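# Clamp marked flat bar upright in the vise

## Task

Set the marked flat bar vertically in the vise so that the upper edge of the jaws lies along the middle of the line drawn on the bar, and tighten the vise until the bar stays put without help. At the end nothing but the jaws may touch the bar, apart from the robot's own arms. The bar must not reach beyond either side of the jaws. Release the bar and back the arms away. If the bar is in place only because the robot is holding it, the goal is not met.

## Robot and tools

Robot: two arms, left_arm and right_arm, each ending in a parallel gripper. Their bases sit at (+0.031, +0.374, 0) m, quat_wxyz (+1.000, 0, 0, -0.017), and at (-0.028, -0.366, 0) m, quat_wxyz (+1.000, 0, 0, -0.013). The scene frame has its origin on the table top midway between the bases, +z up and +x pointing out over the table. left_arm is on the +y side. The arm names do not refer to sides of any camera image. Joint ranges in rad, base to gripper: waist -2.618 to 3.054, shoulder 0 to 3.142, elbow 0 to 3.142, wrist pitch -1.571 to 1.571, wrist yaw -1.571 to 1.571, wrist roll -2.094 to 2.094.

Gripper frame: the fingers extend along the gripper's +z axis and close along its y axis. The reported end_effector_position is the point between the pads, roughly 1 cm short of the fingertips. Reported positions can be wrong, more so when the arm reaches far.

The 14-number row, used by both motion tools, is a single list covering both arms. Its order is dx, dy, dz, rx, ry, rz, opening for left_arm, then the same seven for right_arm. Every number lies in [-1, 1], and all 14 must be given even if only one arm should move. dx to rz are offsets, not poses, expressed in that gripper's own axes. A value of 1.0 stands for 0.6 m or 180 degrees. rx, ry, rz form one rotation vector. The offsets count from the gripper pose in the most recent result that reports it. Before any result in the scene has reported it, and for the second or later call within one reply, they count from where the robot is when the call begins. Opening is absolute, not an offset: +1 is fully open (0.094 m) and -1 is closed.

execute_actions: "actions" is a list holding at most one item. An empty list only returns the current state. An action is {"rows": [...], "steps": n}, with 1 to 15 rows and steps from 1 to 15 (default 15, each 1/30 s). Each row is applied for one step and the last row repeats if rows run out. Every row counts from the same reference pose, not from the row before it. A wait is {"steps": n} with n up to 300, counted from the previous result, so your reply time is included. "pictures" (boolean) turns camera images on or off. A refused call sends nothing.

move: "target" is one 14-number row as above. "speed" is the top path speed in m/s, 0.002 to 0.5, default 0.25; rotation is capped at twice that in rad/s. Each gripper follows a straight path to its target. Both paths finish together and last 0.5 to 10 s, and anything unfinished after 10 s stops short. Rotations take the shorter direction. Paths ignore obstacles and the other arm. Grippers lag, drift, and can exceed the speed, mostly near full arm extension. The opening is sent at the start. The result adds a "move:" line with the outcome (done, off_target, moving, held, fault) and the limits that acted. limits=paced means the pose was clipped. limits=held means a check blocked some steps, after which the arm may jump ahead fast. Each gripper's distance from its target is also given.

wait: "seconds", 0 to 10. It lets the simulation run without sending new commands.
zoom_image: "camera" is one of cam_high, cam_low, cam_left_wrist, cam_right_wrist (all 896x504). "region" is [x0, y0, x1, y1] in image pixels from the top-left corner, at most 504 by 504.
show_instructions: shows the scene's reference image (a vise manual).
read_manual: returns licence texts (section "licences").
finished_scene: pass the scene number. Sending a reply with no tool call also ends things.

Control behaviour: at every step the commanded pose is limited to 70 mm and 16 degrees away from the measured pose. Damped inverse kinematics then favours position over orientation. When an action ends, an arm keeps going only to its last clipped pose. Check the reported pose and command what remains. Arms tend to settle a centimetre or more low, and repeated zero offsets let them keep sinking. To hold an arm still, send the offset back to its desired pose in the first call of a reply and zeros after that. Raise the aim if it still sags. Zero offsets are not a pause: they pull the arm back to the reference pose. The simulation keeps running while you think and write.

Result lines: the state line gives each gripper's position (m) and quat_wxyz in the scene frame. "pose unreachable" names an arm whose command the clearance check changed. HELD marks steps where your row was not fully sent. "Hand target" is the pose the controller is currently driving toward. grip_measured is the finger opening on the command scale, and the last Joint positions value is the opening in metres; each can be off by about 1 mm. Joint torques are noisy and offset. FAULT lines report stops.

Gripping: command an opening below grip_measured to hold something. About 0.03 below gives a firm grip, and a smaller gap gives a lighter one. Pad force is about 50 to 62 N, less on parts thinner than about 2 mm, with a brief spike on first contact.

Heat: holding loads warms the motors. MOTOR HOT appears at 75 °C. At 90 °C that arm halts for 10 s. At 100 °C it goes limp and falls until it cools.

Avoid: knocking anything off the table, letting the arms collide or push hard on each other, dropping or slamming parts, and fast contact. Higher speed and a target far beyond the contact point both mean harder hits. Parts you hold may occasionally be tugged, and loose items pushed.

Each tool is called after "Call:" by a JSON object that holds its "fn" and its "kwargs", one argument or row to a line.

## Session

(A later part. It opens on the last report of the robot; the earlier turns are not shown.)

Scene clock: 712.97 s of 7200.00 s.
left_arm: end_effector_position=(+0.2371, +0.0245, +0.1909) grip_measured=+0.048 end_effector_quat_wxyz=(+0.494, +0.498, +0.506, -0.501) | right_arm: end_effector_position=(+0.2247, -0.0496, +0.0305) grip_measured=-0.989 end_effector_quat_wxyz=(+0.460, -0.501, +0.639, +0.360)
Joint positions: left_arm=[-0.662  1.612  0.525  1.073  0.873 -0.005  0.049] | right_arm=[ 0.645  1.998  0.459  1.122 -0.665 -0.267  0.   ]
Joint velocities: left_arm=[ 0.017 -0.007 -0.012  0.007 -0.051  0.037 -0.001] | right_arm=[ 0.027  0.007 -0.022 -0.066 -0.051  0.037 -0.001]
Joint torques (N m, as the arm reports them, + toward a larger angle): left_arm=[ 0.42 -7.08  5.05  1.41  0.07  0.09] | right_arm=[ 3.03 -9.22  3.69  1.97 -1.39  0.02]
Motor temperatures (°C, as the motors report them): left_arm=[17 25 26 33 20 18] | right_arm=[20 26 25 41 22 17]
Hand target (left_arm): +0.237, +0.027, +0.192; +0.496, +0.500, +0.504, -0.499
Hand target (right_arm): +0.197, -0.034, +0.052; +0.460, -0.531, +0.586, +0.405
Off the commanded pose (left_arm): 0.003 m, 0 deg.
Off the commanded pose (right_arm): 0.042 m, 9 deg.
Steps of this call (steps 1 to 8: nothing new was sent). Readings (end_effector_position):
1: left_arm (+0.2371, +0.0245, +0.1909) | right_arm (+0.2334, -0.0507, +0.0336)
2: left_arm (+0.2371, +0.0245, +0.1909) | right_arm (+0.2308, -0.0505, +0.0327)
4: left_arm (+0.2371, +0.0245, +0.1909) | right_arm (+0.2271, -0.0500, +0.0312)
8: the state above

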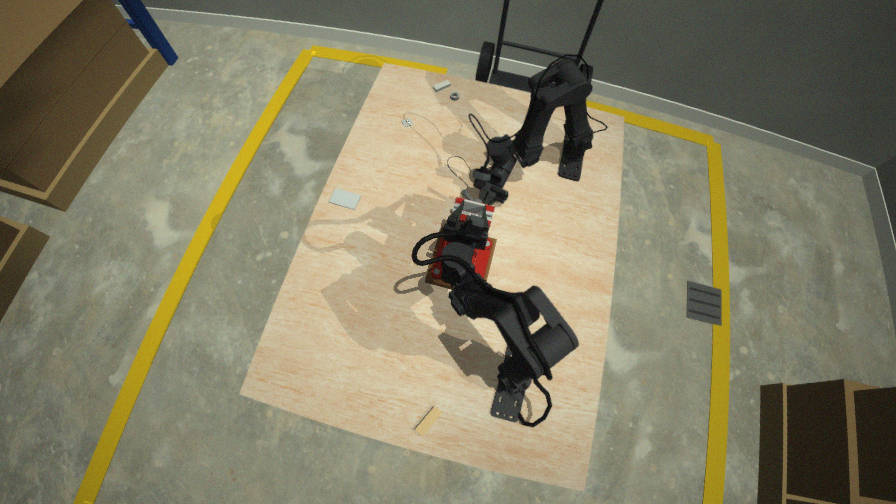

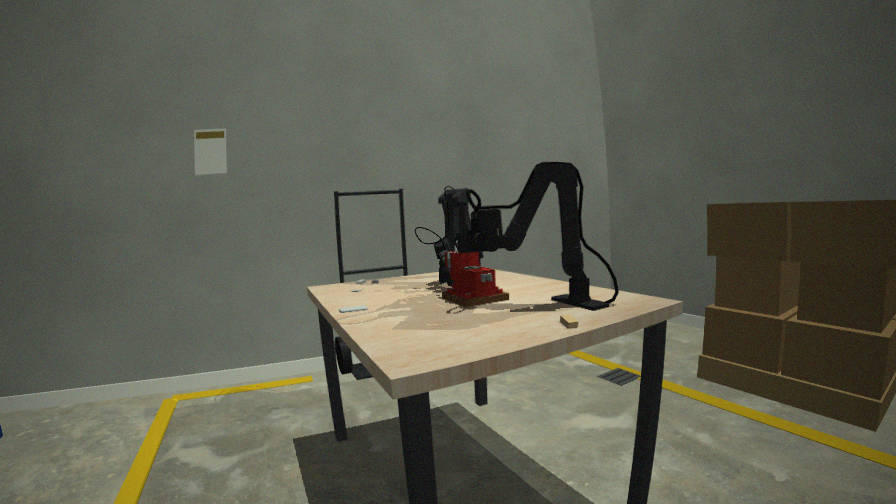

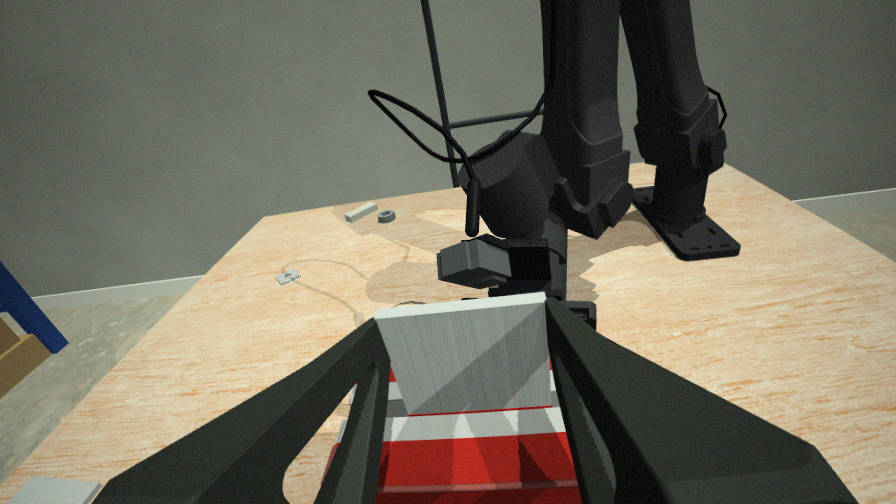

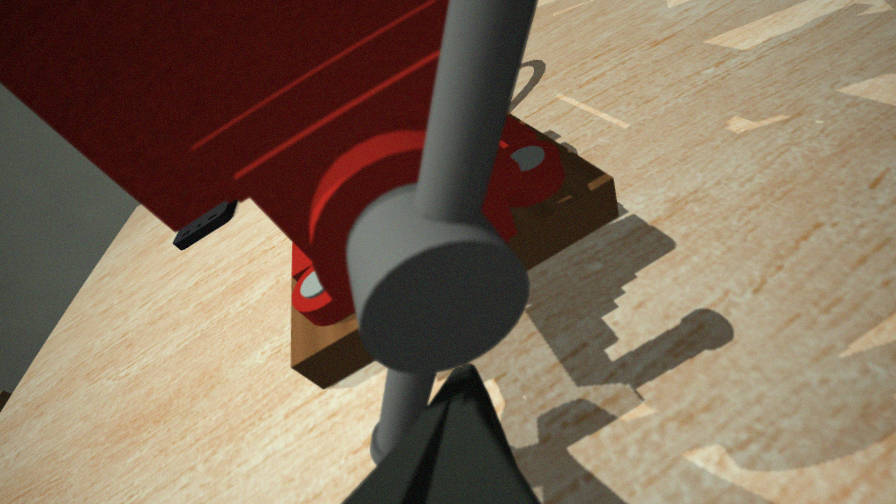

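Call:
{"fn": "execute_actions", "kwargs": {
  "actions": [
    {"rows": [
[-0.001,-0.001,-0.0043,0,-0.0042,0.0052,0.0, -0.030,0.035,0.004,-0.03,-0.02,-0.01,-1],
[-0.001,-0.001,-0.0043,0,-0.0042,0.0052,0.0, -0.026,0.025,0.006,-0.03,-0.02,-0.01,-1],
[-0.001,-0.001,-0.0043,0,-0.0042,0.0052,0.0, -0.022,0.018,0.008,-0.025,-0.018,-0.01,-1],
[-0.001,-0.001,-0.0043,0,-0.0042,0.0052,0.0, -0.020,0.012,0.010,-0.025,-0.016,-0.01,-1]
], "steps": 15}
  ]
}}

Call:
{"fn": "zoom_image", "kwargs": {
  "camera": "cam_left_wrist",
  "region": [385, 360, 575, 460]
}}

Scene clock: 743.23 s of 7200.00 s.
left_arm: end_effector_position=(+0.2372, +0.0244, +0.1924) grip_measured=+0.048 end_effector_quat_wxyz=(+0.497, +0.498, +0.503, -0.501) | right_arm: end_effector_position=(+0.2220, -0.0478, +0.0299) grip_measured=-0.989 end_effector_quat_wxyz=(+0.453, -0.506, +0.632, +0.373)
Joint positions: left_arm=[-0.662  1.612  0.525  1.081  0.873 -0.005  0.049] | right_arm=[ 0.638  2.013  0.469  1.123 -0.705 -0.268  0.   ]
Joint velocities: left_arm=[ 0.002 -0.002 -0.017 -0.051  0.007 -0.081  0.   ] | right_arm=[-0.012  0.012  0.007 -0.037 -0.095 -0.007 -0.001]
Joint torques (N m, as the arm reports them, + toward a larger angle): left_arm=[ 0.34 -5.83  4.7   1.65  0.05  0.04] | right_arm=[ 0.43 -6.37  6.89  1.74 -0.79 -0.06]
Motor temperatures (°C, as the motors report them): left_arm=[17 26 26 32 20 18] | right_arm=[21 28 25 44 23 17]
Hand target (left_arm): +0.236, +0.027, +0.192; +0.501, +0.499, +0.499, -0.500
Hand target (right_arm): +0.220, -0.039, +0.040; +0.461, -0.519, +0.605, +0.389
Off the commanded pose (left_arm): 0.003 m, 1 deg.
Off the commanded pose (right_arm): 0.014 m, 4 deg.
Steps of this call (steps 1 to 893: nothing new was sent; steps 894 to 908: all 15 steps of this action). Readings (end_effector_position):
894: left_arm (+0.2371, +0.0245, +0.1910) | right_arm (+0.2214, -0.0485, +0.0306)
895: left_arm (+0.2371, +0.0245, +0.1912) | right_arm (+0.2216, -0.0488, +0.0307)
897: left_arm (+0.2371, +0.0244, +0.1917) | right_arm (+0.2215, -0.0489, +0.0302)
901: left_arm (+0.2372, +0.0244, +0.1921) | right_arm (+0.2221, -0.0479, +0.0299)
908: the state above

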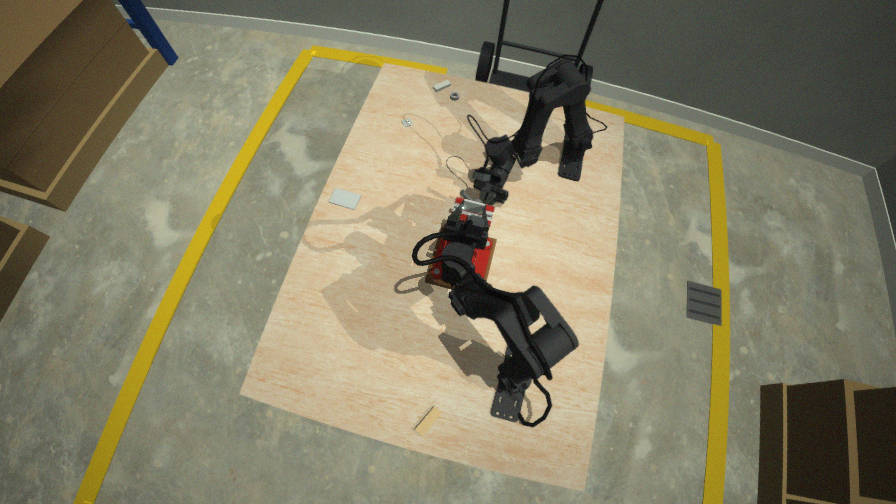

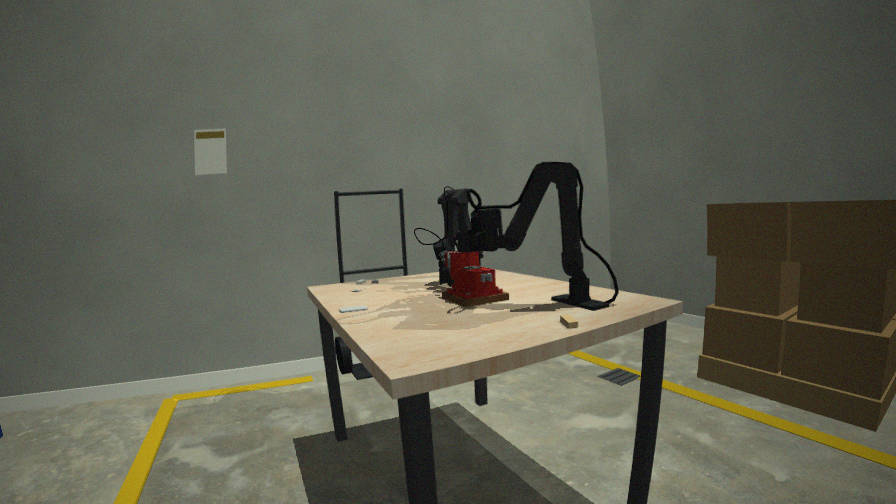

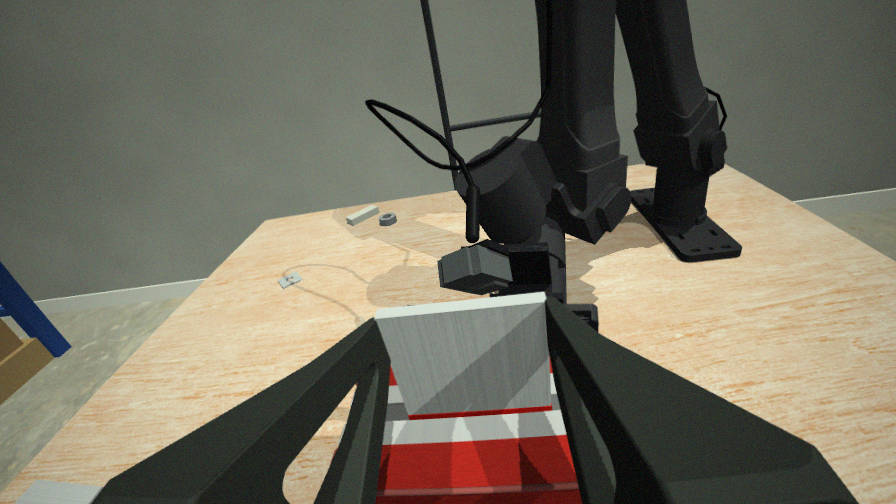

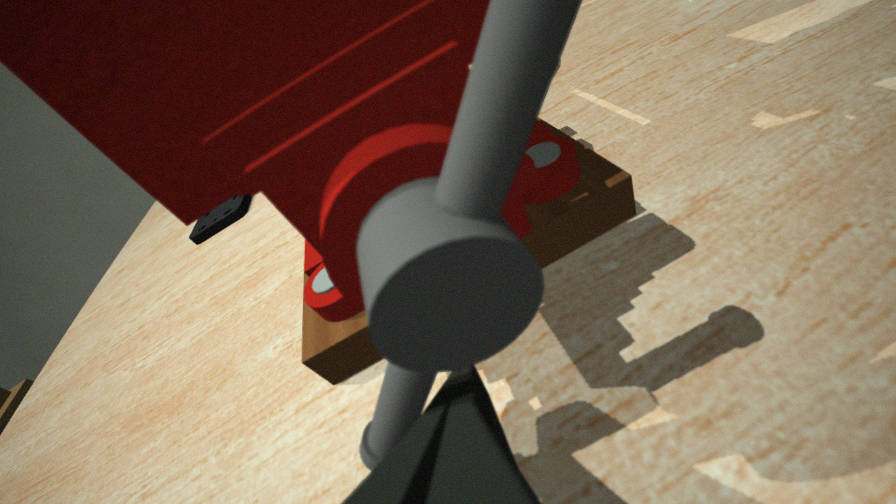

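Region (385, 360, 575, 460) of cam_left_wrist's 896x504 image, scaled by 2.653, with more detail than that image has; it fills the top 265 rows of this view, and the rest is white.

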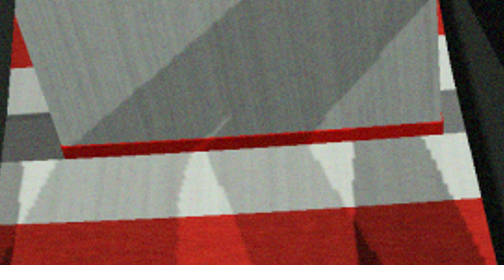

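Call:
{"fn": "execute_actions", "kwargs": {
  "actions": [
    {"rows": [
[0.0015,-0.001,-0.0045,0,-0.0014,0.003,0.0, -0.0264,0.0212,0.0060,-0.020,-0.018,-0.008,-1],
[0.0015,-0.001,-0.0045,0,-0.0014,0.003,0.0, -0.0328,0.0350,0.0044,-0.024,-0.020,-0.008,-1],
[0.0015,-0.001,-0.0045,0,-0.0014,0.003,0.0, -0.0406,0.0489,0.0024,-0.026,-0.023,-0.008,-1],
[0.0015,-0.001,-0.0045,0,-0.0014,0.003,0.0, -0.0480,0.0608,-0.0010,-0.027,-0.026,-0.008,-1],
[0.0015,-0.001,-0.0045,0,-0.0014,0.003,0.0, -0.0560,0.0711,-0.0042,-0.027,-0.029,-0.008,-1],
[0.0015,-0.001,-0.0045,0,-0.0014,0.003,0.0, -0.0640,0.0777,-0.0080,-0.026,-0.032,-0.008,-1],
[0.0015,-0.001,-0.0045,0,-0.0014,0.003,0.0, -0.0727,0.0820,-0.0118,-0.024,-0.035,-0.008,-1],
[0.0015,-0.001,-0.0045,0,-0.0014,0.003,0.0, -0.0815,0.0845,-0.0152,-0.022,-0.039,-0.008,-1],
[0.0015,-0.001,-0.0045,0,-0.0014,0.003,0.0, -0.0905,0.0855,-0.0184,-0.020,-0.043,-0.008,-1],
[0.0015,-0.001,-0.0045,0,-0.0014,0.003,0.0, -0.0995,0.0850,-0.0212,-0.018,-0.047,-0.008,-1],
[0.0015,-0.001,-0.0045,0,-0.0014,0.003,0.0, -0.1085,0.0838,-0.0240,-0.016,-0.050,-0.008,-1],
[0.0015,-0.001,-0.0045,0,-0.0014,0.003,0.0, -0.1175,0.0825,-0.0266,-0.014,-0.053,-0.008,-1],
[0.0015,-0.001,-0.0045,0,-0.0014,0.003,0.0, -0.1265,0.0810,-0.0292,-0.012,-0.055,-0.008,-1],
[0.0015,-0.001,-0.0045,0,-0.0014,0.003,0.0, -0.1355,0.0790,-0.0317,-0.011,-0.056,-0.008,-1],
[0.0015,-0.001,-0.0045,0,-0.0014,0.003,0.0, -0.1445,0.0765,-0.0341,-0.010,-0.056,-0.008,-1]
], "steps": 15}
  ],
  "pictures": false
}}

Call:
{"fn": "execute_actions", "kwargs": {
  "actions": [
    {"steps": 9}
  ]
}}

Call:
{"fn": "zoom_image", "kwargs": {
  "camera": "cam_left_wrist",
  "region": [385, 360, 575, 460]
}}

Scene clock: 773.90 s of 7200.00 s.
left_arm: end_effector_position=(+0.2372, +0.0244, +0.1925) grip_measured=+0.048 end_effector_quat_wxyz=(+0.497, +0.498, +0.503, -0.501) | right_arm: end_effector_position=(+0.1873, -0.0456, +0.0689) grip_measured=-0.989 end_effector_quat_wxyz=(+0.464, -0.481, +0.632, +0.392)
Joint positions: left_arm=[-0.662  1.612  0.525  1.081  0.873 -0.005  0.049] | right_arm=[ 0.73   1.808  0.344  1.138 -0.621 -0.143  0.   ]
Joint velocities: left_arm=[ 0.017 -0.007  0.002  0.007  0.022 -0.007  0.   ] | right_arm=[ 0.002 -0.725 -0.007 -0.447  0.168  0.139 -0.001]
Joint torques (N m, as the arm reports them, + toward a larger angle): left_arm=[ 0.36 -6.15  4.79  1.57  0.06  0.07] | right_arm=[ 1.77 -9.23  6.99  2.62 -0.7  -0.02]
Motor temperatures (°C, as the motors report them): left_arm=[17 25 26 33 20 18] | right_arm=[20 26 25 44 23 17]
Hand target (left_arm): +0.237, +0.027, +0.192; +0.500, +0.500, +0.500, -0.500
Hand target (right_arm): +0.180, -0.032, +0.116; +0.504, -0.487, +0.577, +0.420
Off the commanded pose (left_arm): 0.003 m, 1 deg.
Off the commanded pose (right_arm): 0.053 m, 8 deg.
Steps of this call (steps 1 to 905: nothing new was sent; steps 906 to 920: all 15 steps of this action). Readings (end_effector_position):
906: left_arm (+0.2372, +0.0244, +0.1925) | right_arm (+0.2219, -0.0478, +0.0299)
907: left_arm (+0.2372, +0.0244, +0.1925) | right_arm (+0.2217, -0.0476, +0.0300)
909: left_arm (+0.2372, +0.0244, +0.1925) | right_arm (+0.2192, -0.0476, +0.0298)
913: left_arm (+0.2372, +0.0244, +0.1925) | right_arm (+0.1985, -0.0477, +0.0341)
920: the state above

Scene clock: 774.20 s of 7200.00 s.
left_arm: end_effector_position=(+0.2372, +0.0244, +0.1925) grip_measured=+0.048 end_effector_quat_wxyz=(+0.497, +0.498, +0.503, -0.501) | right_arm: end_effector_position=(+0.1814, -0.0414, +0.0839) grip_measured=-0.989 end_effector_quat_wxyz=(+0.468, -0.480, +0.621, +0.406)
Joint positions: left_arm=[-0.662  1.612  0.525  1.081  0.873 -0.005  0.049] | right_arm=[ 0.744  1.755  0.344  1.119 -0.633 -0.12   0.   ]
Joint velocities: left_arm=[ 0.007 -0.012 -0.007  0.007 -0.007  0.007 -0.   ] | right_arm=[-0.012  0.002 -0.002  0.007  0.007  0.066  0.   ]
Joint torques (N m, as the arm reports them, + toward a larger angle): left_arm=[ 0.37 -6.16  4.77  1.58  0.06  0.07] | right_arm=[ 0.89 -8.43  7.23  2.17 -0.36  0.01]
Motor temperatures (°C, as the motors report them): left_arm=[17 25 26 33 20 18] | right_arm=[20 26 25 44 23 17]
Hand target (left_arm): +0.237, +0.027, +0.192; +0.500, +0.500, +0.500, -0.500
Hand target (right_arm): +0.180, -0.032, +0.116; +0.504, -0.487, +0.577, +0.420
Off the commanded pose (left_arm): 0.003 m, 1 deg.
Off the commanded pose (right_arm): 0.037 m, 7 deg.
Steps of this call (steps 1 to 9: nothing new was sent). Readings (end_effector_position):
1: left_arm (+0.2372, +0.0244, +0.1925) | right_arm (+0.1878, -0.0455, +0.0744)
2: left_arm (+0.2372, +0.0244, +0.1925) | right_arm (+0.1870, -0.0448, +0.0786)
4: left_arm (+0.2372, +0.0244, +0.1925) | right_arm (+0.1837, -0.0427, +0.0828)
8: left_arm (+0.2372, +0.0244, +0.1925) | right_arm (+0.1815, -0.0415, +0.0839)
9: the state above

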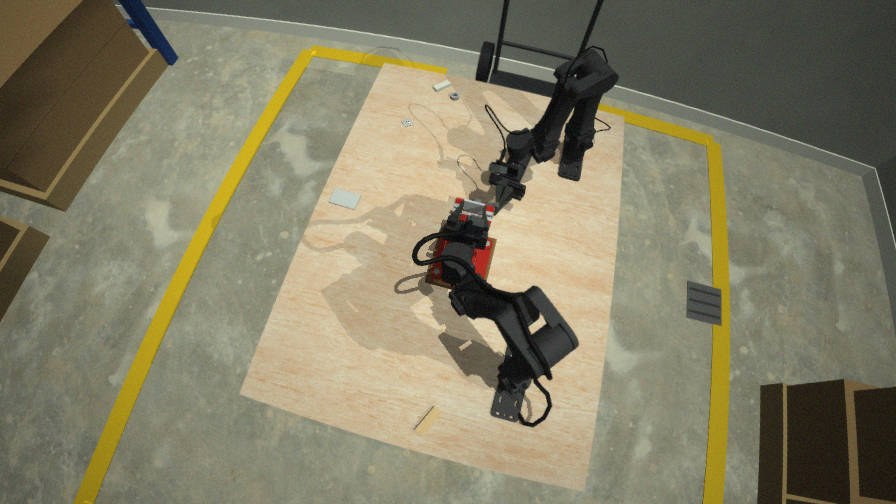

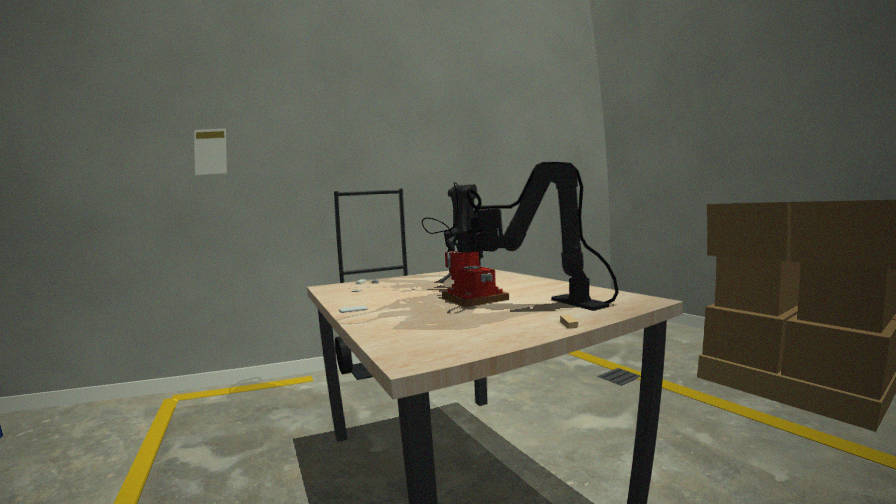

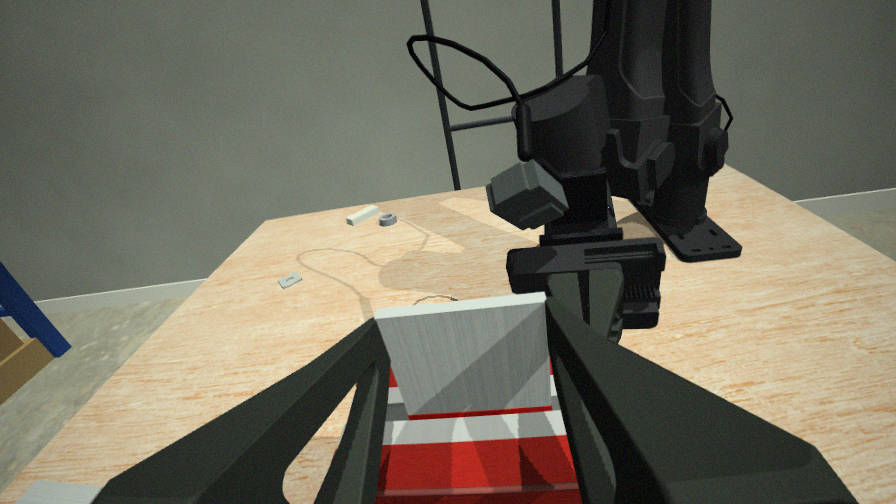

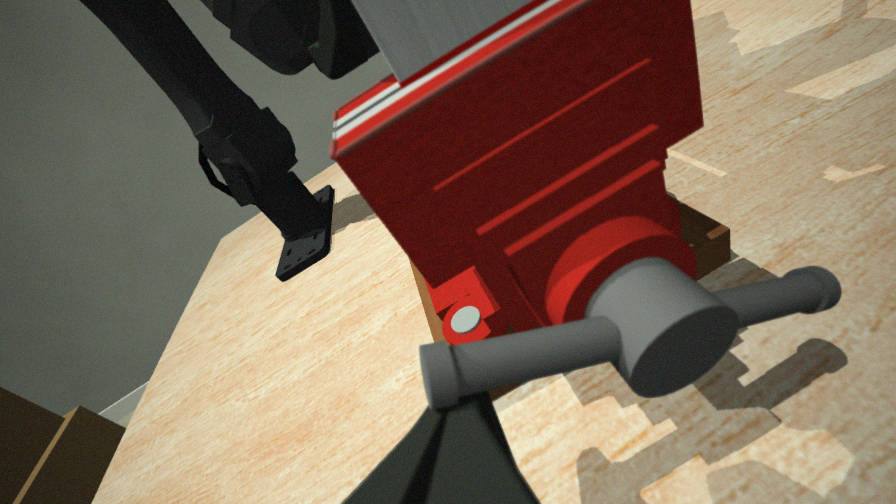

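Region (385, 360, 575, 460) of cam_left_wrist's 896x504 image, scaled by 2.653, with more detail than that image has; it fills the top 265 rows of this view, and the rest is white.

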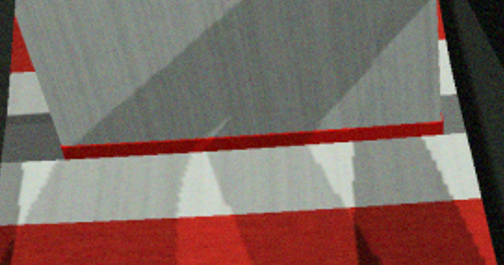

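Call:
{"fn": "execute_actions", "kwargs": {
  "actions": [
    {"rows": [
[0.0015,-0.001,-0.0045,0,-0.0014,0.003,0.0, -0.0654,-0.0002,0.0,-0.007,-0.030,-0.015,-1],
[0.0015,-0.001,-0.0045,0,-0.0014,0.003,0.0, -0.0774,-0.0061,-0.0015,-0.007,-0.030,-0.016,-1],
[0.0015,-0.001,-0.0045,0,-0.0014,0.003,0.0, -0.0890,-0.0123,-0.0046,-0.007,-0.030,-0.017,-1],
[0.0015,-0.001,-0.0045,0,-0.0014,0.003,0.0, -0.0980,-0.0180,-0.0052,-0.007,-0.029,-0.017,-1],
[0.0015,-0.001,-0.0045,0,-0.0014,0.003,0.0, -0.1040,-0.0245,-0.0062,-0.007,-0.027,-0.017,-1],
[0.0015,-0.001,-0.0045,0,-0.0014,0.003,0.0, -0.1080,-0.0325,-0.0066,-0.007,-0.025,-0.017,-1],
[0.0015,-0.001,-0.0045,0,-0.0014,0.003,0.0, -0.1110,-0.0420,-0.0065,-0.007,-0.023,-0.017,-1],
[0.0015,-0.001,-0.0045,0,-0.0014,0.003,0.0, -0.1130,-0.0529,-0.0060,-0.007,-0.021,-0.017,-1],
[0.0015,-0.001,-0.0045,0,-0.0014,0.003,0.0, -0.1135,-0.0663,-0.0050,-0.007,-0.019,-0.017,-1],
[0.0015,-0.001,-0.0045,0,-0.0014,0.003,0.0, -0.1125,-0.0798,-0.0033,-0.007,-0.017,-0.017,-1],
[0.0015,-0.001,-0.0045,0,-0.0014,0.003,0.0, -0.1102,-0.0946,0.0,-0.007,-0.015,-0.017,-1],
[0.0015,-0.001,-0.0045,0,-0.0014,0.003,0.0, -0.1085,-0.1094,0.0036,-0.007,-0.012,-0.017,-1],
[0.0015,-0.001,-0.0045,0,-0.0014,0.003,0.0, -0.1050,-0.1227,0.0073,-0.007,-0.010,-0.017,-1],
[0.0015,-0.001,-0.0045,0,-0.0014,0.003,0.0, -0.0999,-0.1361,0.0114,-0.007,-0.007,-0.017,-1]
], "steps": 15}
  ],
  "pictures": false
}}

Call:
{"fn": "execute_actions", "kwargs": {
  "actions": [
    {"steps": 9}
  ]
}}

Call:
{"fn": "zoom_image", "kwargs": {
  "camera": "cam_left_wrist",
  "region": [385, 360, 575, 460]
}}

Scene clock: 803.10 s of 7200.00 s.
left_arm: end_effector_position=(+0.2372, +0.0244, +0.1925) grip_measured=+0.048 end_effector_quat_wxyz=(+0.497, +0.498, +0.503, -0.501) | right_arm: end_effector_position=(+0.2424, -0.0420, +0.1272) grip_measured=-0.989 end_effector_quat_wxyz=(+0.460, -0.488, +0.608, +0.425)
Joint positions: left_arm=[-0.662  1.612  0.525  1.081  0.873 -0.005  0.049] | right_arm=[ 0.578  1.713  0.611  0.773 -0.842 -0.182  0.   ]
Joint velocities: left_arm=[ 0.002 -0.007 -0.007  0.007  0.007 -0.051 -0.002] | right_arm=[-0.193  0.505  0.73  -0.271 -0.593 -0.227  0.001]
Joint torques (N m, as the arm reports them, + toward a larger angle): left_arm=[ 0.38 -6.08  4.8   1.58  0.03  0.05] | right_arm=[-1.34 -6.55  9.69  1.71  0.95 -0.18]
Motor temperatures (°C, as the motors report them): left_arm=[17 25 26 33 20 18] | right_arm=[20 27 26 47 23 17]
Hand target (left_arm): +0.237, +0.027, +0.192; +0.501, +0.500, +0.500, -0.500
Hand target (right_arm): +0.267, -0.042, +0.135; +0.483, -0.494, +0.599, +0.405
Off the commanded pose (left_arm): 0.003 m, 1 deg.
Off the commanded pose (right_arm): 0.028 m, 4 deg.
Steps of this call (steps 1 to 852: nothing new was sent; steps 853 to 867: all 15 steps of this action). Readings (end_effector_position):
853: left_arm (+0.2372, +0.0244, +0.1925) | right_arm (+0.1810, -0.0415, +0.0841)
854: left_arm (+0.2372, +0.0244, +0.1925) | right_arm (+0.1804, -0.0419, +0.0851)
856: left_arm (+0.2372, +0.0244, +0.1925) | right_arm (+0.1826, -0.0429, +0.0921)
860: left_arm (+0.2372, +0.0244, +0.1925) | right_arm (+0.1990, -0.0438, +0.1128)
867: the state above

Scene clock: 803.40 s of 7200.00 s.
left_arm: end_effector_position=(+0.2372, +0.0245, +0.1925) grip_measured=+0.048 end_effector_quat_wxyz=(+0.497, +0.499, +0.503, -0.501) | right_arm: end_effector_position=(+0.2504, -0.0381, +0.1354) grip_measured=-0.989 end_effector_quat_wxyz=(+0.471, -0.502, +0.588, +0.425)
Joint positions: left_arm=[-0.662  1.612  0.525  1.081  0.874 -0.005  0.049] | right_arm=[ 0.566  1.734  0.658  0.764 -0.876 -0.215  0.   ]
Joint velocities: left_arm=[ 0.002 -0.007  0.007 -0.037 -0.051 -0.022  0.   ] | right_arm=[-0.002 -0.012  0.002  0.081 -0.081 -0.081 -0.001]
Joint torques (N m, as the arm reports them, + toward a larger angle): left_arm=[ 0.34 -6.13  4.78  1.58  0.05  0.07] | right_arm=[-1.44 -5.74  9.49  1.38  0.28 -0.15]
Motor temperatures (°C, as the motors report them): left_arm=[17 25 26 33 20 18] | right_arm=[20 27 26 47 23 17]
Hand target (left_arm): +0.236, +0.027, +0.192; +0.501, +0.500, +0.500, -0.500
Hand target (right_arm): +0.267, -0.042, +0.135; +0.483, -0.494, +0.599, +0.405
Off the commanded pose (left_arm): 0.003 m, 1 deg.
Off the commanded pose (right_arm): 0.018 m, 3 deg.
Steps of this call (steps 1 to 9: nothing new was sent). Readings (end_effector_position):
1: left_arm (+0.2371, +0.0244, +0.1925) | right_arm (+0.2457, -0.0402, +0.1286)
2: left_arm (+0.2371, +0.0244, +0.1925) | right_arm (+0.2481, -0.0391, +0.1307)
4: left_arm (+0.2372, +0.0245, +0.1925) | right_arm (+0.2501, -0.0383, +0.1342)
8: left_arm (+0.2372, +0.0245, +0.1925) | right_arm (+0.2504, -0.0381, +0.1354)
9: the state above

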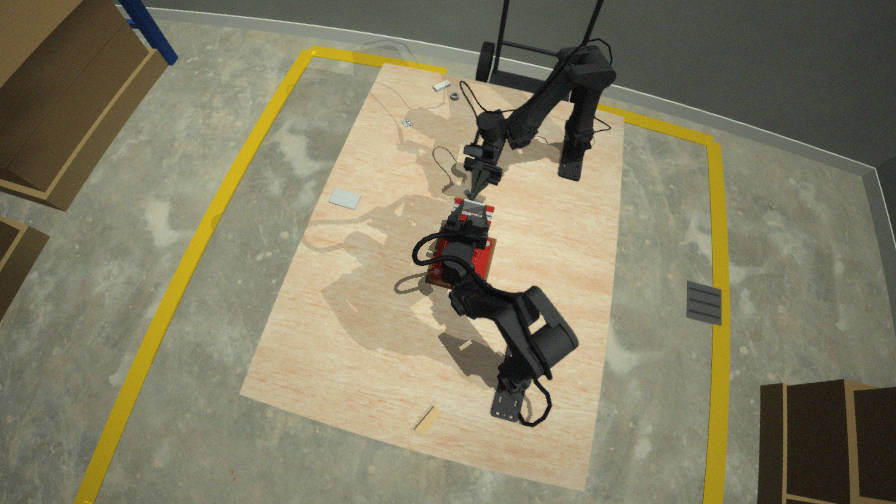

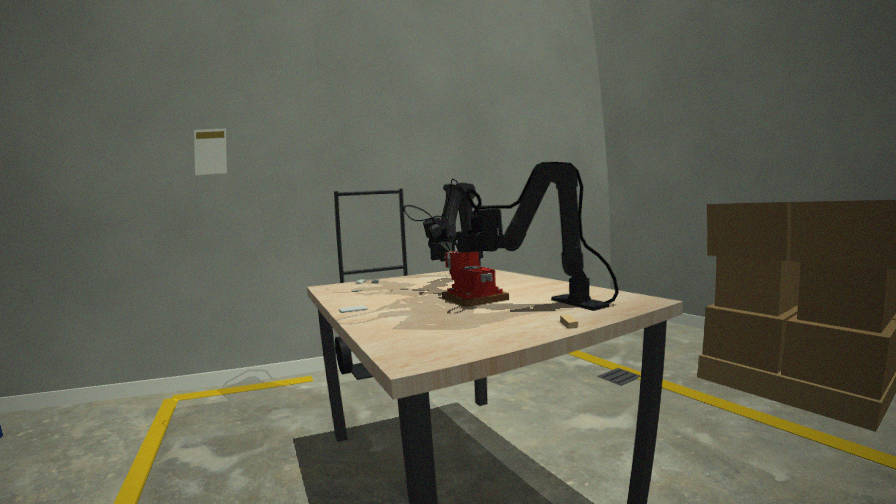

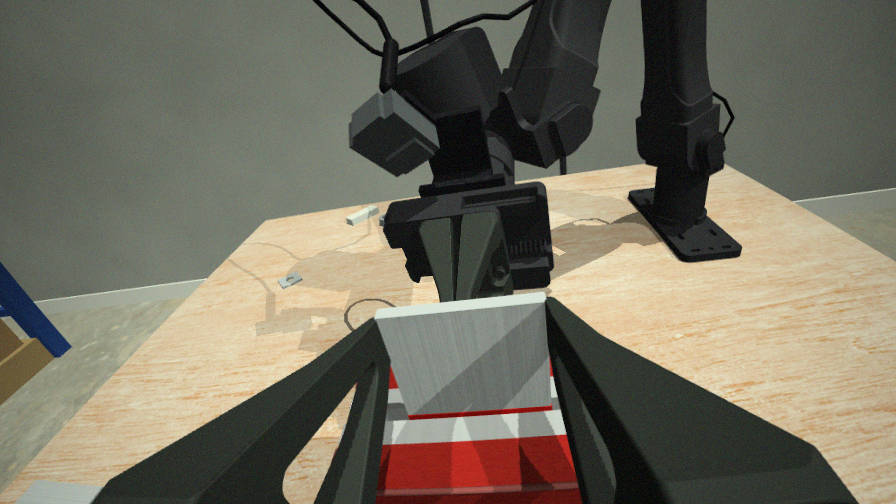

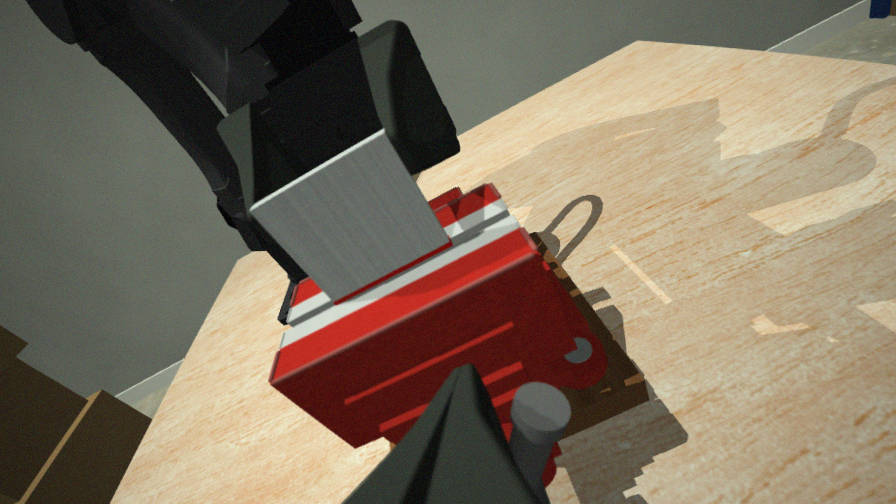

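Region (385, 360, 575, 460) of cam_left_wrist's 896x504 image, scaled by 2.653, with more detail than that image has; it fills the top 265 rows of this view, and the rest is white.

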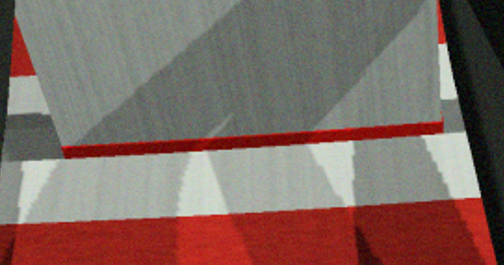

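Call:
{"fn": "zoom_image", "kwargs": {
  "camera": "cam_right_wrist",
  "region": [320, 220, 470, 320]
}}

Region (320, 220, 470, 320) of cam_right_wrist's 896x504 image, scaled by 3.360, with more detail than that image has.

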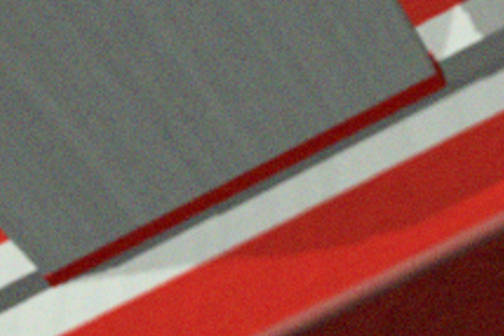

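Call:
{"fn": "execute_actions", "kwargs": {
  "actions": [
    {"rows": [
[0.0015,-0.001,-0.0045,0,-0.0014,0.003,0.0, 0.0060,-0.0330,0.0025,0.012,0.005,-0.008,-1],
[0.0015,-0.001,-0.0045,0,-0.0014,0.003,0.0, 0.0130,-0.0410,0.0050,0.012,0.007,-0.008,-1],
[0.0015,-0.001,-0.0045,0,-0.0014,0.003,0.0, 0.0216,-0.0492,0.0078,0.012,0.010,-0.008,-1],
[0.0015,-0.001,-0.0045,0,-0.0014,0.003,0.0, 0.0300,-0.0565,0.0104,0.012,0.013,-0.008,-1],
[0.0015,-0.001,-0.0045,0,-0.0014,0.003,0.0, 0.0385,-0.0625,0.0129,0.012,0.016,-0.008,-1],
[0.0015,-0.001,-0.0045,0,-0.0014,0.003,0.0, 0.0469,-0.0670,0.0151,0.012,0.019,-0.008,-1],
[0.0015,-0.001,-0.0045,0,-0.0014,0.003,0.0, 0.0555,-0.0705,0.0173,0.012,0.022,-0.008,-1],
[0.0015,-0.001,-0.0045,0,-0.0014,0.003,0.0, 0.0640,-0.0735,0.0194,0.012,0.024,-0.008,-1],
[0.0015,-0.001,-0.0045,0,-0.0014,0.003,0.0, 0.0726,-0.0754,0.0213,0.012,0.026,-0.008,-1],
[0.0015,-0.001,-0.0045,0,-0.0014,0.003,0.0, 0.0810,-0.0757,0.0230,0.012,0.028,-0.008,-1],
[0.0015,-0.001,-0.0045,0,-0.0014,0.003,0.0, 0.0890,-0.0759,0.0246,0.012,0.030,-0.008,-1],
[0.0015,-0.001,-0.0045,0,-0.0014,0.003,0.0, 0.0971,-0.0760,0.0262,0.012,0.031,-0.008,-1],
[0.0015,-0.001,-0.0045,0,-0.0014,0.003,0.0, 0.1030,-0.0752,0.0272,0.012,0.032,-0.008,-1],
[0.0015,-0.001,-0.0045,0,-0.0014,0.003,0.0, 0.1070,-0.0747,0.0279,0.012,0.033,-0.008,-1]
], "steps": 15}
  ],
  "pictures": false
}}

Call:
{"fn": "execute_actions", "kwargs": {
  "actions": [
    {"steps": 8}
  ]
}}

Call:
{"fn": "zoom_image", "kwargs": {
  "camera": "cam_left_wrist",
  "region": [385, 360, 575, 460]
}}

Scene clock: 828.07 s of 7200.00 s.
left_arm: end_effector_position=(+0.2374, +0.0255, +0.1925) grip_measured=+0.048 end_effector_quat_wxyz=(+0.496, +0.499, +0.502, -0.502) | right_arm: end_effector_position=(+0.2819, -0.0359, +0.0975) grip_measured=-0.989 end_effector_quat_wxyz=(-0.474, +0.530, -0.576, -0.403)
Joint positions: left_arm=[-0.658  1.612  0.525  1.081  0.881 -0.005  0.049] | right_arm=[ 0.523  1.929  0.76   0.79  -0.915 -0.347  0.   ]
Joint velocities: left_arm=[ 0.002  0.017  0.002 -0.007  0.022 -0.066  0.   ] | right_arm=[-0.012  0.085  0.056  0.125  0.022 -0.139  0.   ]
Joint torques (N m, as the arm reports them, + toward a larger angle): left_arm=[ 0.08 -6.1   4.79  1.58 -0.01  0.07] | right_arm=[-0.44 -4.7   6.8   0.81  0.43 -0.14]
Motor temperatures (°C, as the motors report them): left_arm=[17 25 26 33 20 18] | right_arm=[20 26 27 43 23 17]
Hand target (left_arm): +0.237, +0.027, +0.192; +0.501, +0.500, +0.500, -0.500
Hand target (right_arm): +0.290, -0.042, +0.068; -0.454, +0.523, -0.613, -0.382
Off the commanded pose (left_arm): 0.002 m, 1 deg.
Off the commanded pose (right_arm): 0.032 m, 6 deg.
Steps of this call (steps 1 to 725: nothing new was sent; steps 726 to 740: all 15 steps of this action). Readings (end_effector_position):
726: left_arm (+0.2372, +0.0245, +0.1925) | right_arm (+0.2505, -0.0379, +0.1353)
727: left_arm (+0.2372, +0.0245, +0.1925) | right_arm (+0.2515, -0.0374, +0.1349)
729: left_arm (+0.2372, +0.0247, +0.1925) | right_arm (+0.2571, -0.0368, +0.1319)
733: left_arm (+0.2372, +0.0250, +0.1925) | right_arm (+0.2714, -0.0366, +0.1185)
740: the state above

Scene clock: 828.33 s of 7200.00 s.
left_arm: end_effector_position=(+0.2374, +0.0255, +0.1925) grip_measured=+0.048 end_effector_quat_wxyz=(+0.496, +0.499, +0.502, -0.502) | right_arm: end_effector_position=(+0.2847, -0.0355, +0.0980) grip_measured=-0.989 end_effector_quat_wxyz=(-0.484, +0.534, -0.570, -0.394)
Joint positions: left_arm=[-0.658  1.612  0.525  1.081  0.881 -0.005  0.049] | right_arm=[ 0.523  1.936  0.762  0.807 -0.906 -0.362  0.   ]
Joint velocities: left_arm=[-0.002  0.007 -0.007 -0.022  0.022  0.037  0.   ] | right_arm=[-0.012 -0.002 -0.017  0.037 -0.037 -0.022 -0.001]
Joint torques (N m, as the arm reports them, + toward a larger angle): left_arm=[ 0.08 -6.14  4.78  1.57 -0.02  0.07] | right_arm=[-0.53 -5.1   6.98  0.81  0.45 -0.14]
Motor temperatures (°C, as the motors report them): left_arm=[17 25 26 33 20 18] | right_arm=[20 26 27 43 23 17]
Hand target (left_arm): +0.237, +0.027, +0.192; +0.501, +0.500, +0.500, -0.500
Hand target (right_arm): +0.290, -0.042, +0.068; -0.454, +0.523, -0.613, -0.382
Off the commanded pose (left_arm): 0.002 m, 1 deg.
Off the commanded pose (right_arm): 0.032 m, 6 deg.
Steps of this call (steps 1 to 8: nothing new was sent). Readings (end_effector_position):
1: left_arm (+0.2374, +0.0255, +0.1925) | right_arm (+0.2828, -0.0356, +0.0978)
2: left_arm (+0.2374, +0.0255, +0.1925) | right_arm (+0.2833, -0.0355, +0.0978)
4: left_arm (+0.2374, +0.0255, +0.1925) | right_arm (+0.2840, -0.0355, +0.0979)
8: the state above

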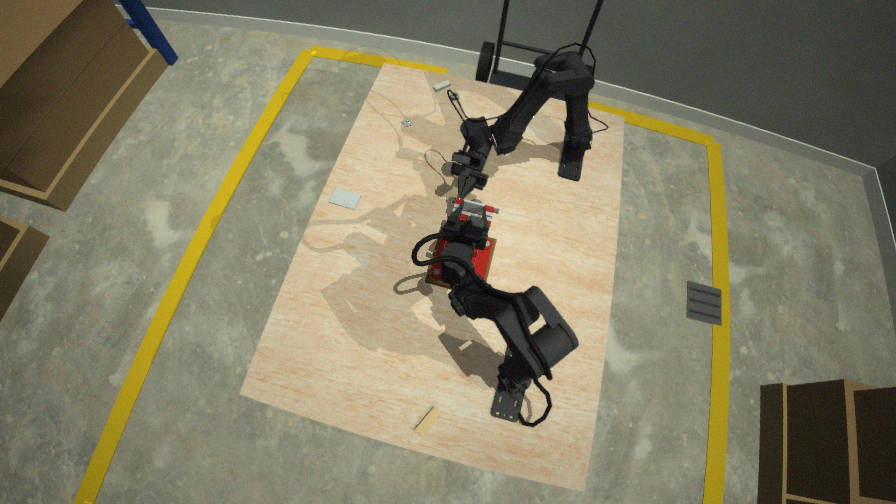

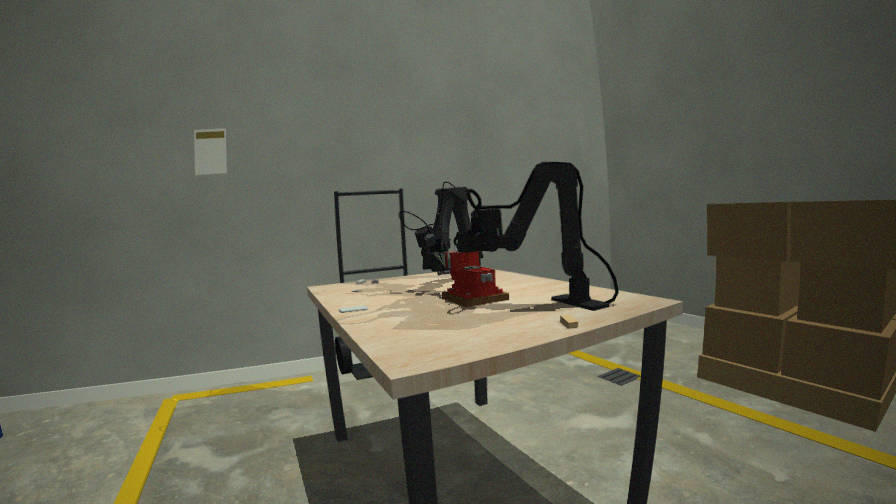

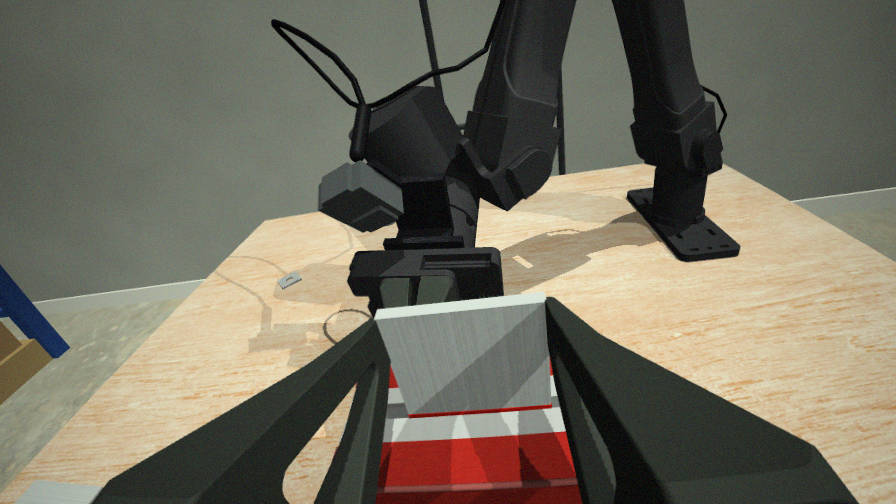

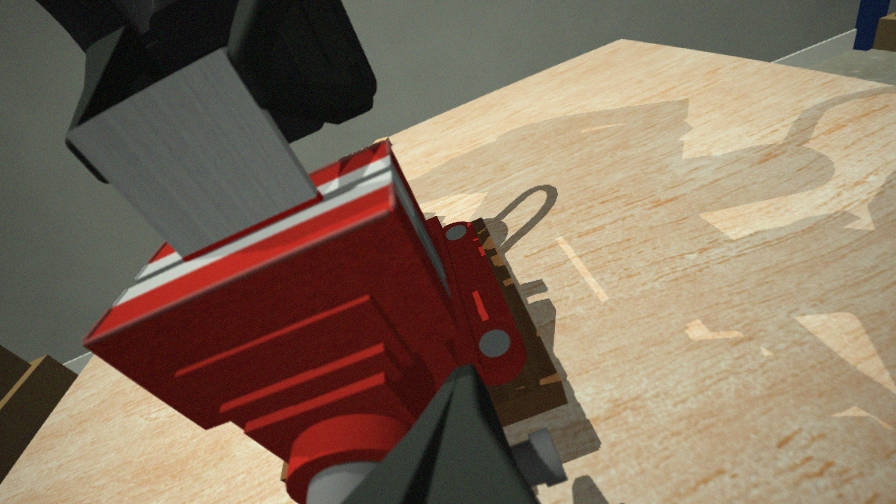

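Region (385, 360, 575, 460) of cam_left_wrist's 896x504 image, scaled by 2.653, with more detail than that image has; it fills the top 265 rows of this view, and the rest is white.

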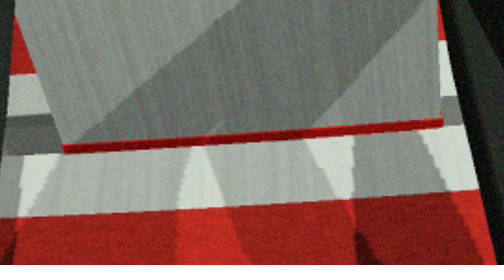

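Call:
{"fn": "execute_actions", "kwargs": {
  "actions": []
}}

Scene clock: 838.20 s of 7200.00 s.
left_arm: end_effector_position=(+0.2374, +0.0255, +0.1925) grip_measured=+0.048 end_effector_quat_wxyz=(+0.496, +0.499, +0.502, -0.502) | right_arm: end_effector_position=(+0.2852, -0.0355, +0.0980) grip_measured=-0.989 end_effector_quat_wxyz=(-0.485, +0.535, -0.570, -0.393)
Joint positions: left_arm=[-0.658  1.612  0.525  1.081  0.881 -0.005  0.049] | right_arm=[ 0.523  1.936  0.762  0.808 -0.903 -0.365  0.   ]
Joint velocities: left_arm=[-0.017 -0.002  0.007  0.022 -0.007  0.037  0.   ] | right_arm=[-0.032  0.017  0.017 -0.022 -0.007 -0.095  0.001]
Joint torques (N m, as the arm reports them, + toward a larger angle): left_arm=[ 0.08 -6.14  4.78  1.57 -0.02  0.07] | right_arm=[-0.54 -4.89  6.99  0.81  0.41 -0.12]
Motor temperatures (°C, as the motors report them): left_arm=[17 25 26 33 20 18] | right_arm=[20 26 26 41 22 17]
Hand target (left_arm): +0.237, +0.027, +0.192; +0.501, +0.500, +0.500, -0.500
Hand target (right_arm): +0.290, -0.042, +0.068; -0.454, +0.523, -0.613, -0.382
Off the commanded pose (left_arm): 0.002 m, 1 deg.
Off the commanded pose (right_arm): 0.031 m, 6 deg.
Steps of this call (steps 1 to 296: nothing new was sent). Readings (end_effector_position):
1: left_arm (+0.2374, +0.0255, +0.1925) | right_arm (+0.2847, -0.0355, +0.0980)
2: left_arm (+0.2374, +0.0255, +0.1925) | right_arm (+0.2848, -0.0355, +0.0979)
4: left_arm (+0.2374, +0.0255, +0.1925) | right_arm (+0.2850, -0.0355, +0.0979)
8: left_arm (+0.2374, +0.0255, +0.1925) | right_arm (+0.2851, -0.0355, +0.0980)
296: the state above

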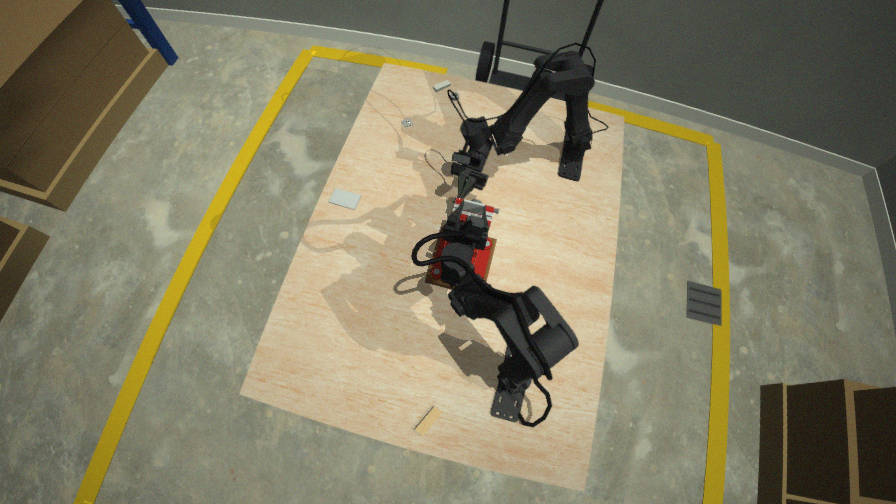

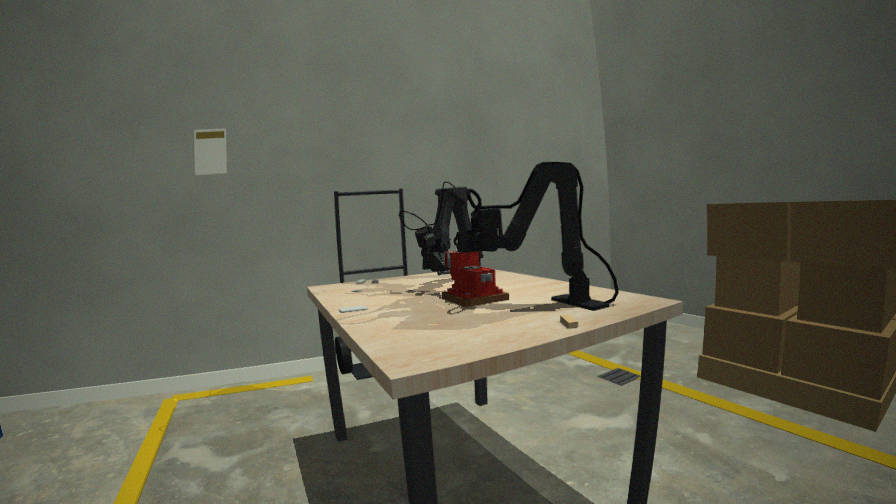

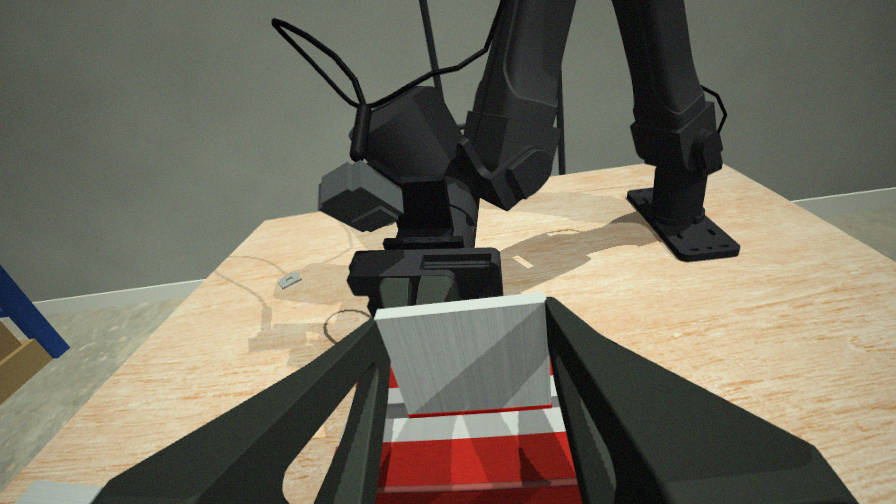

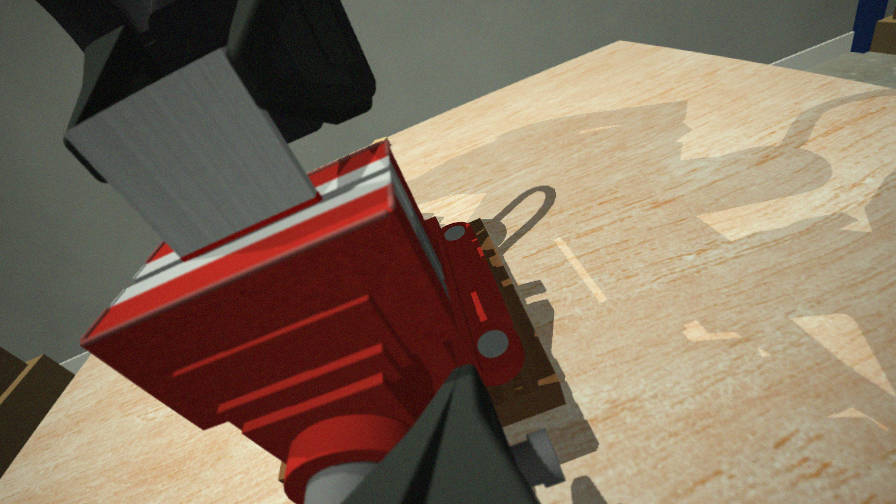

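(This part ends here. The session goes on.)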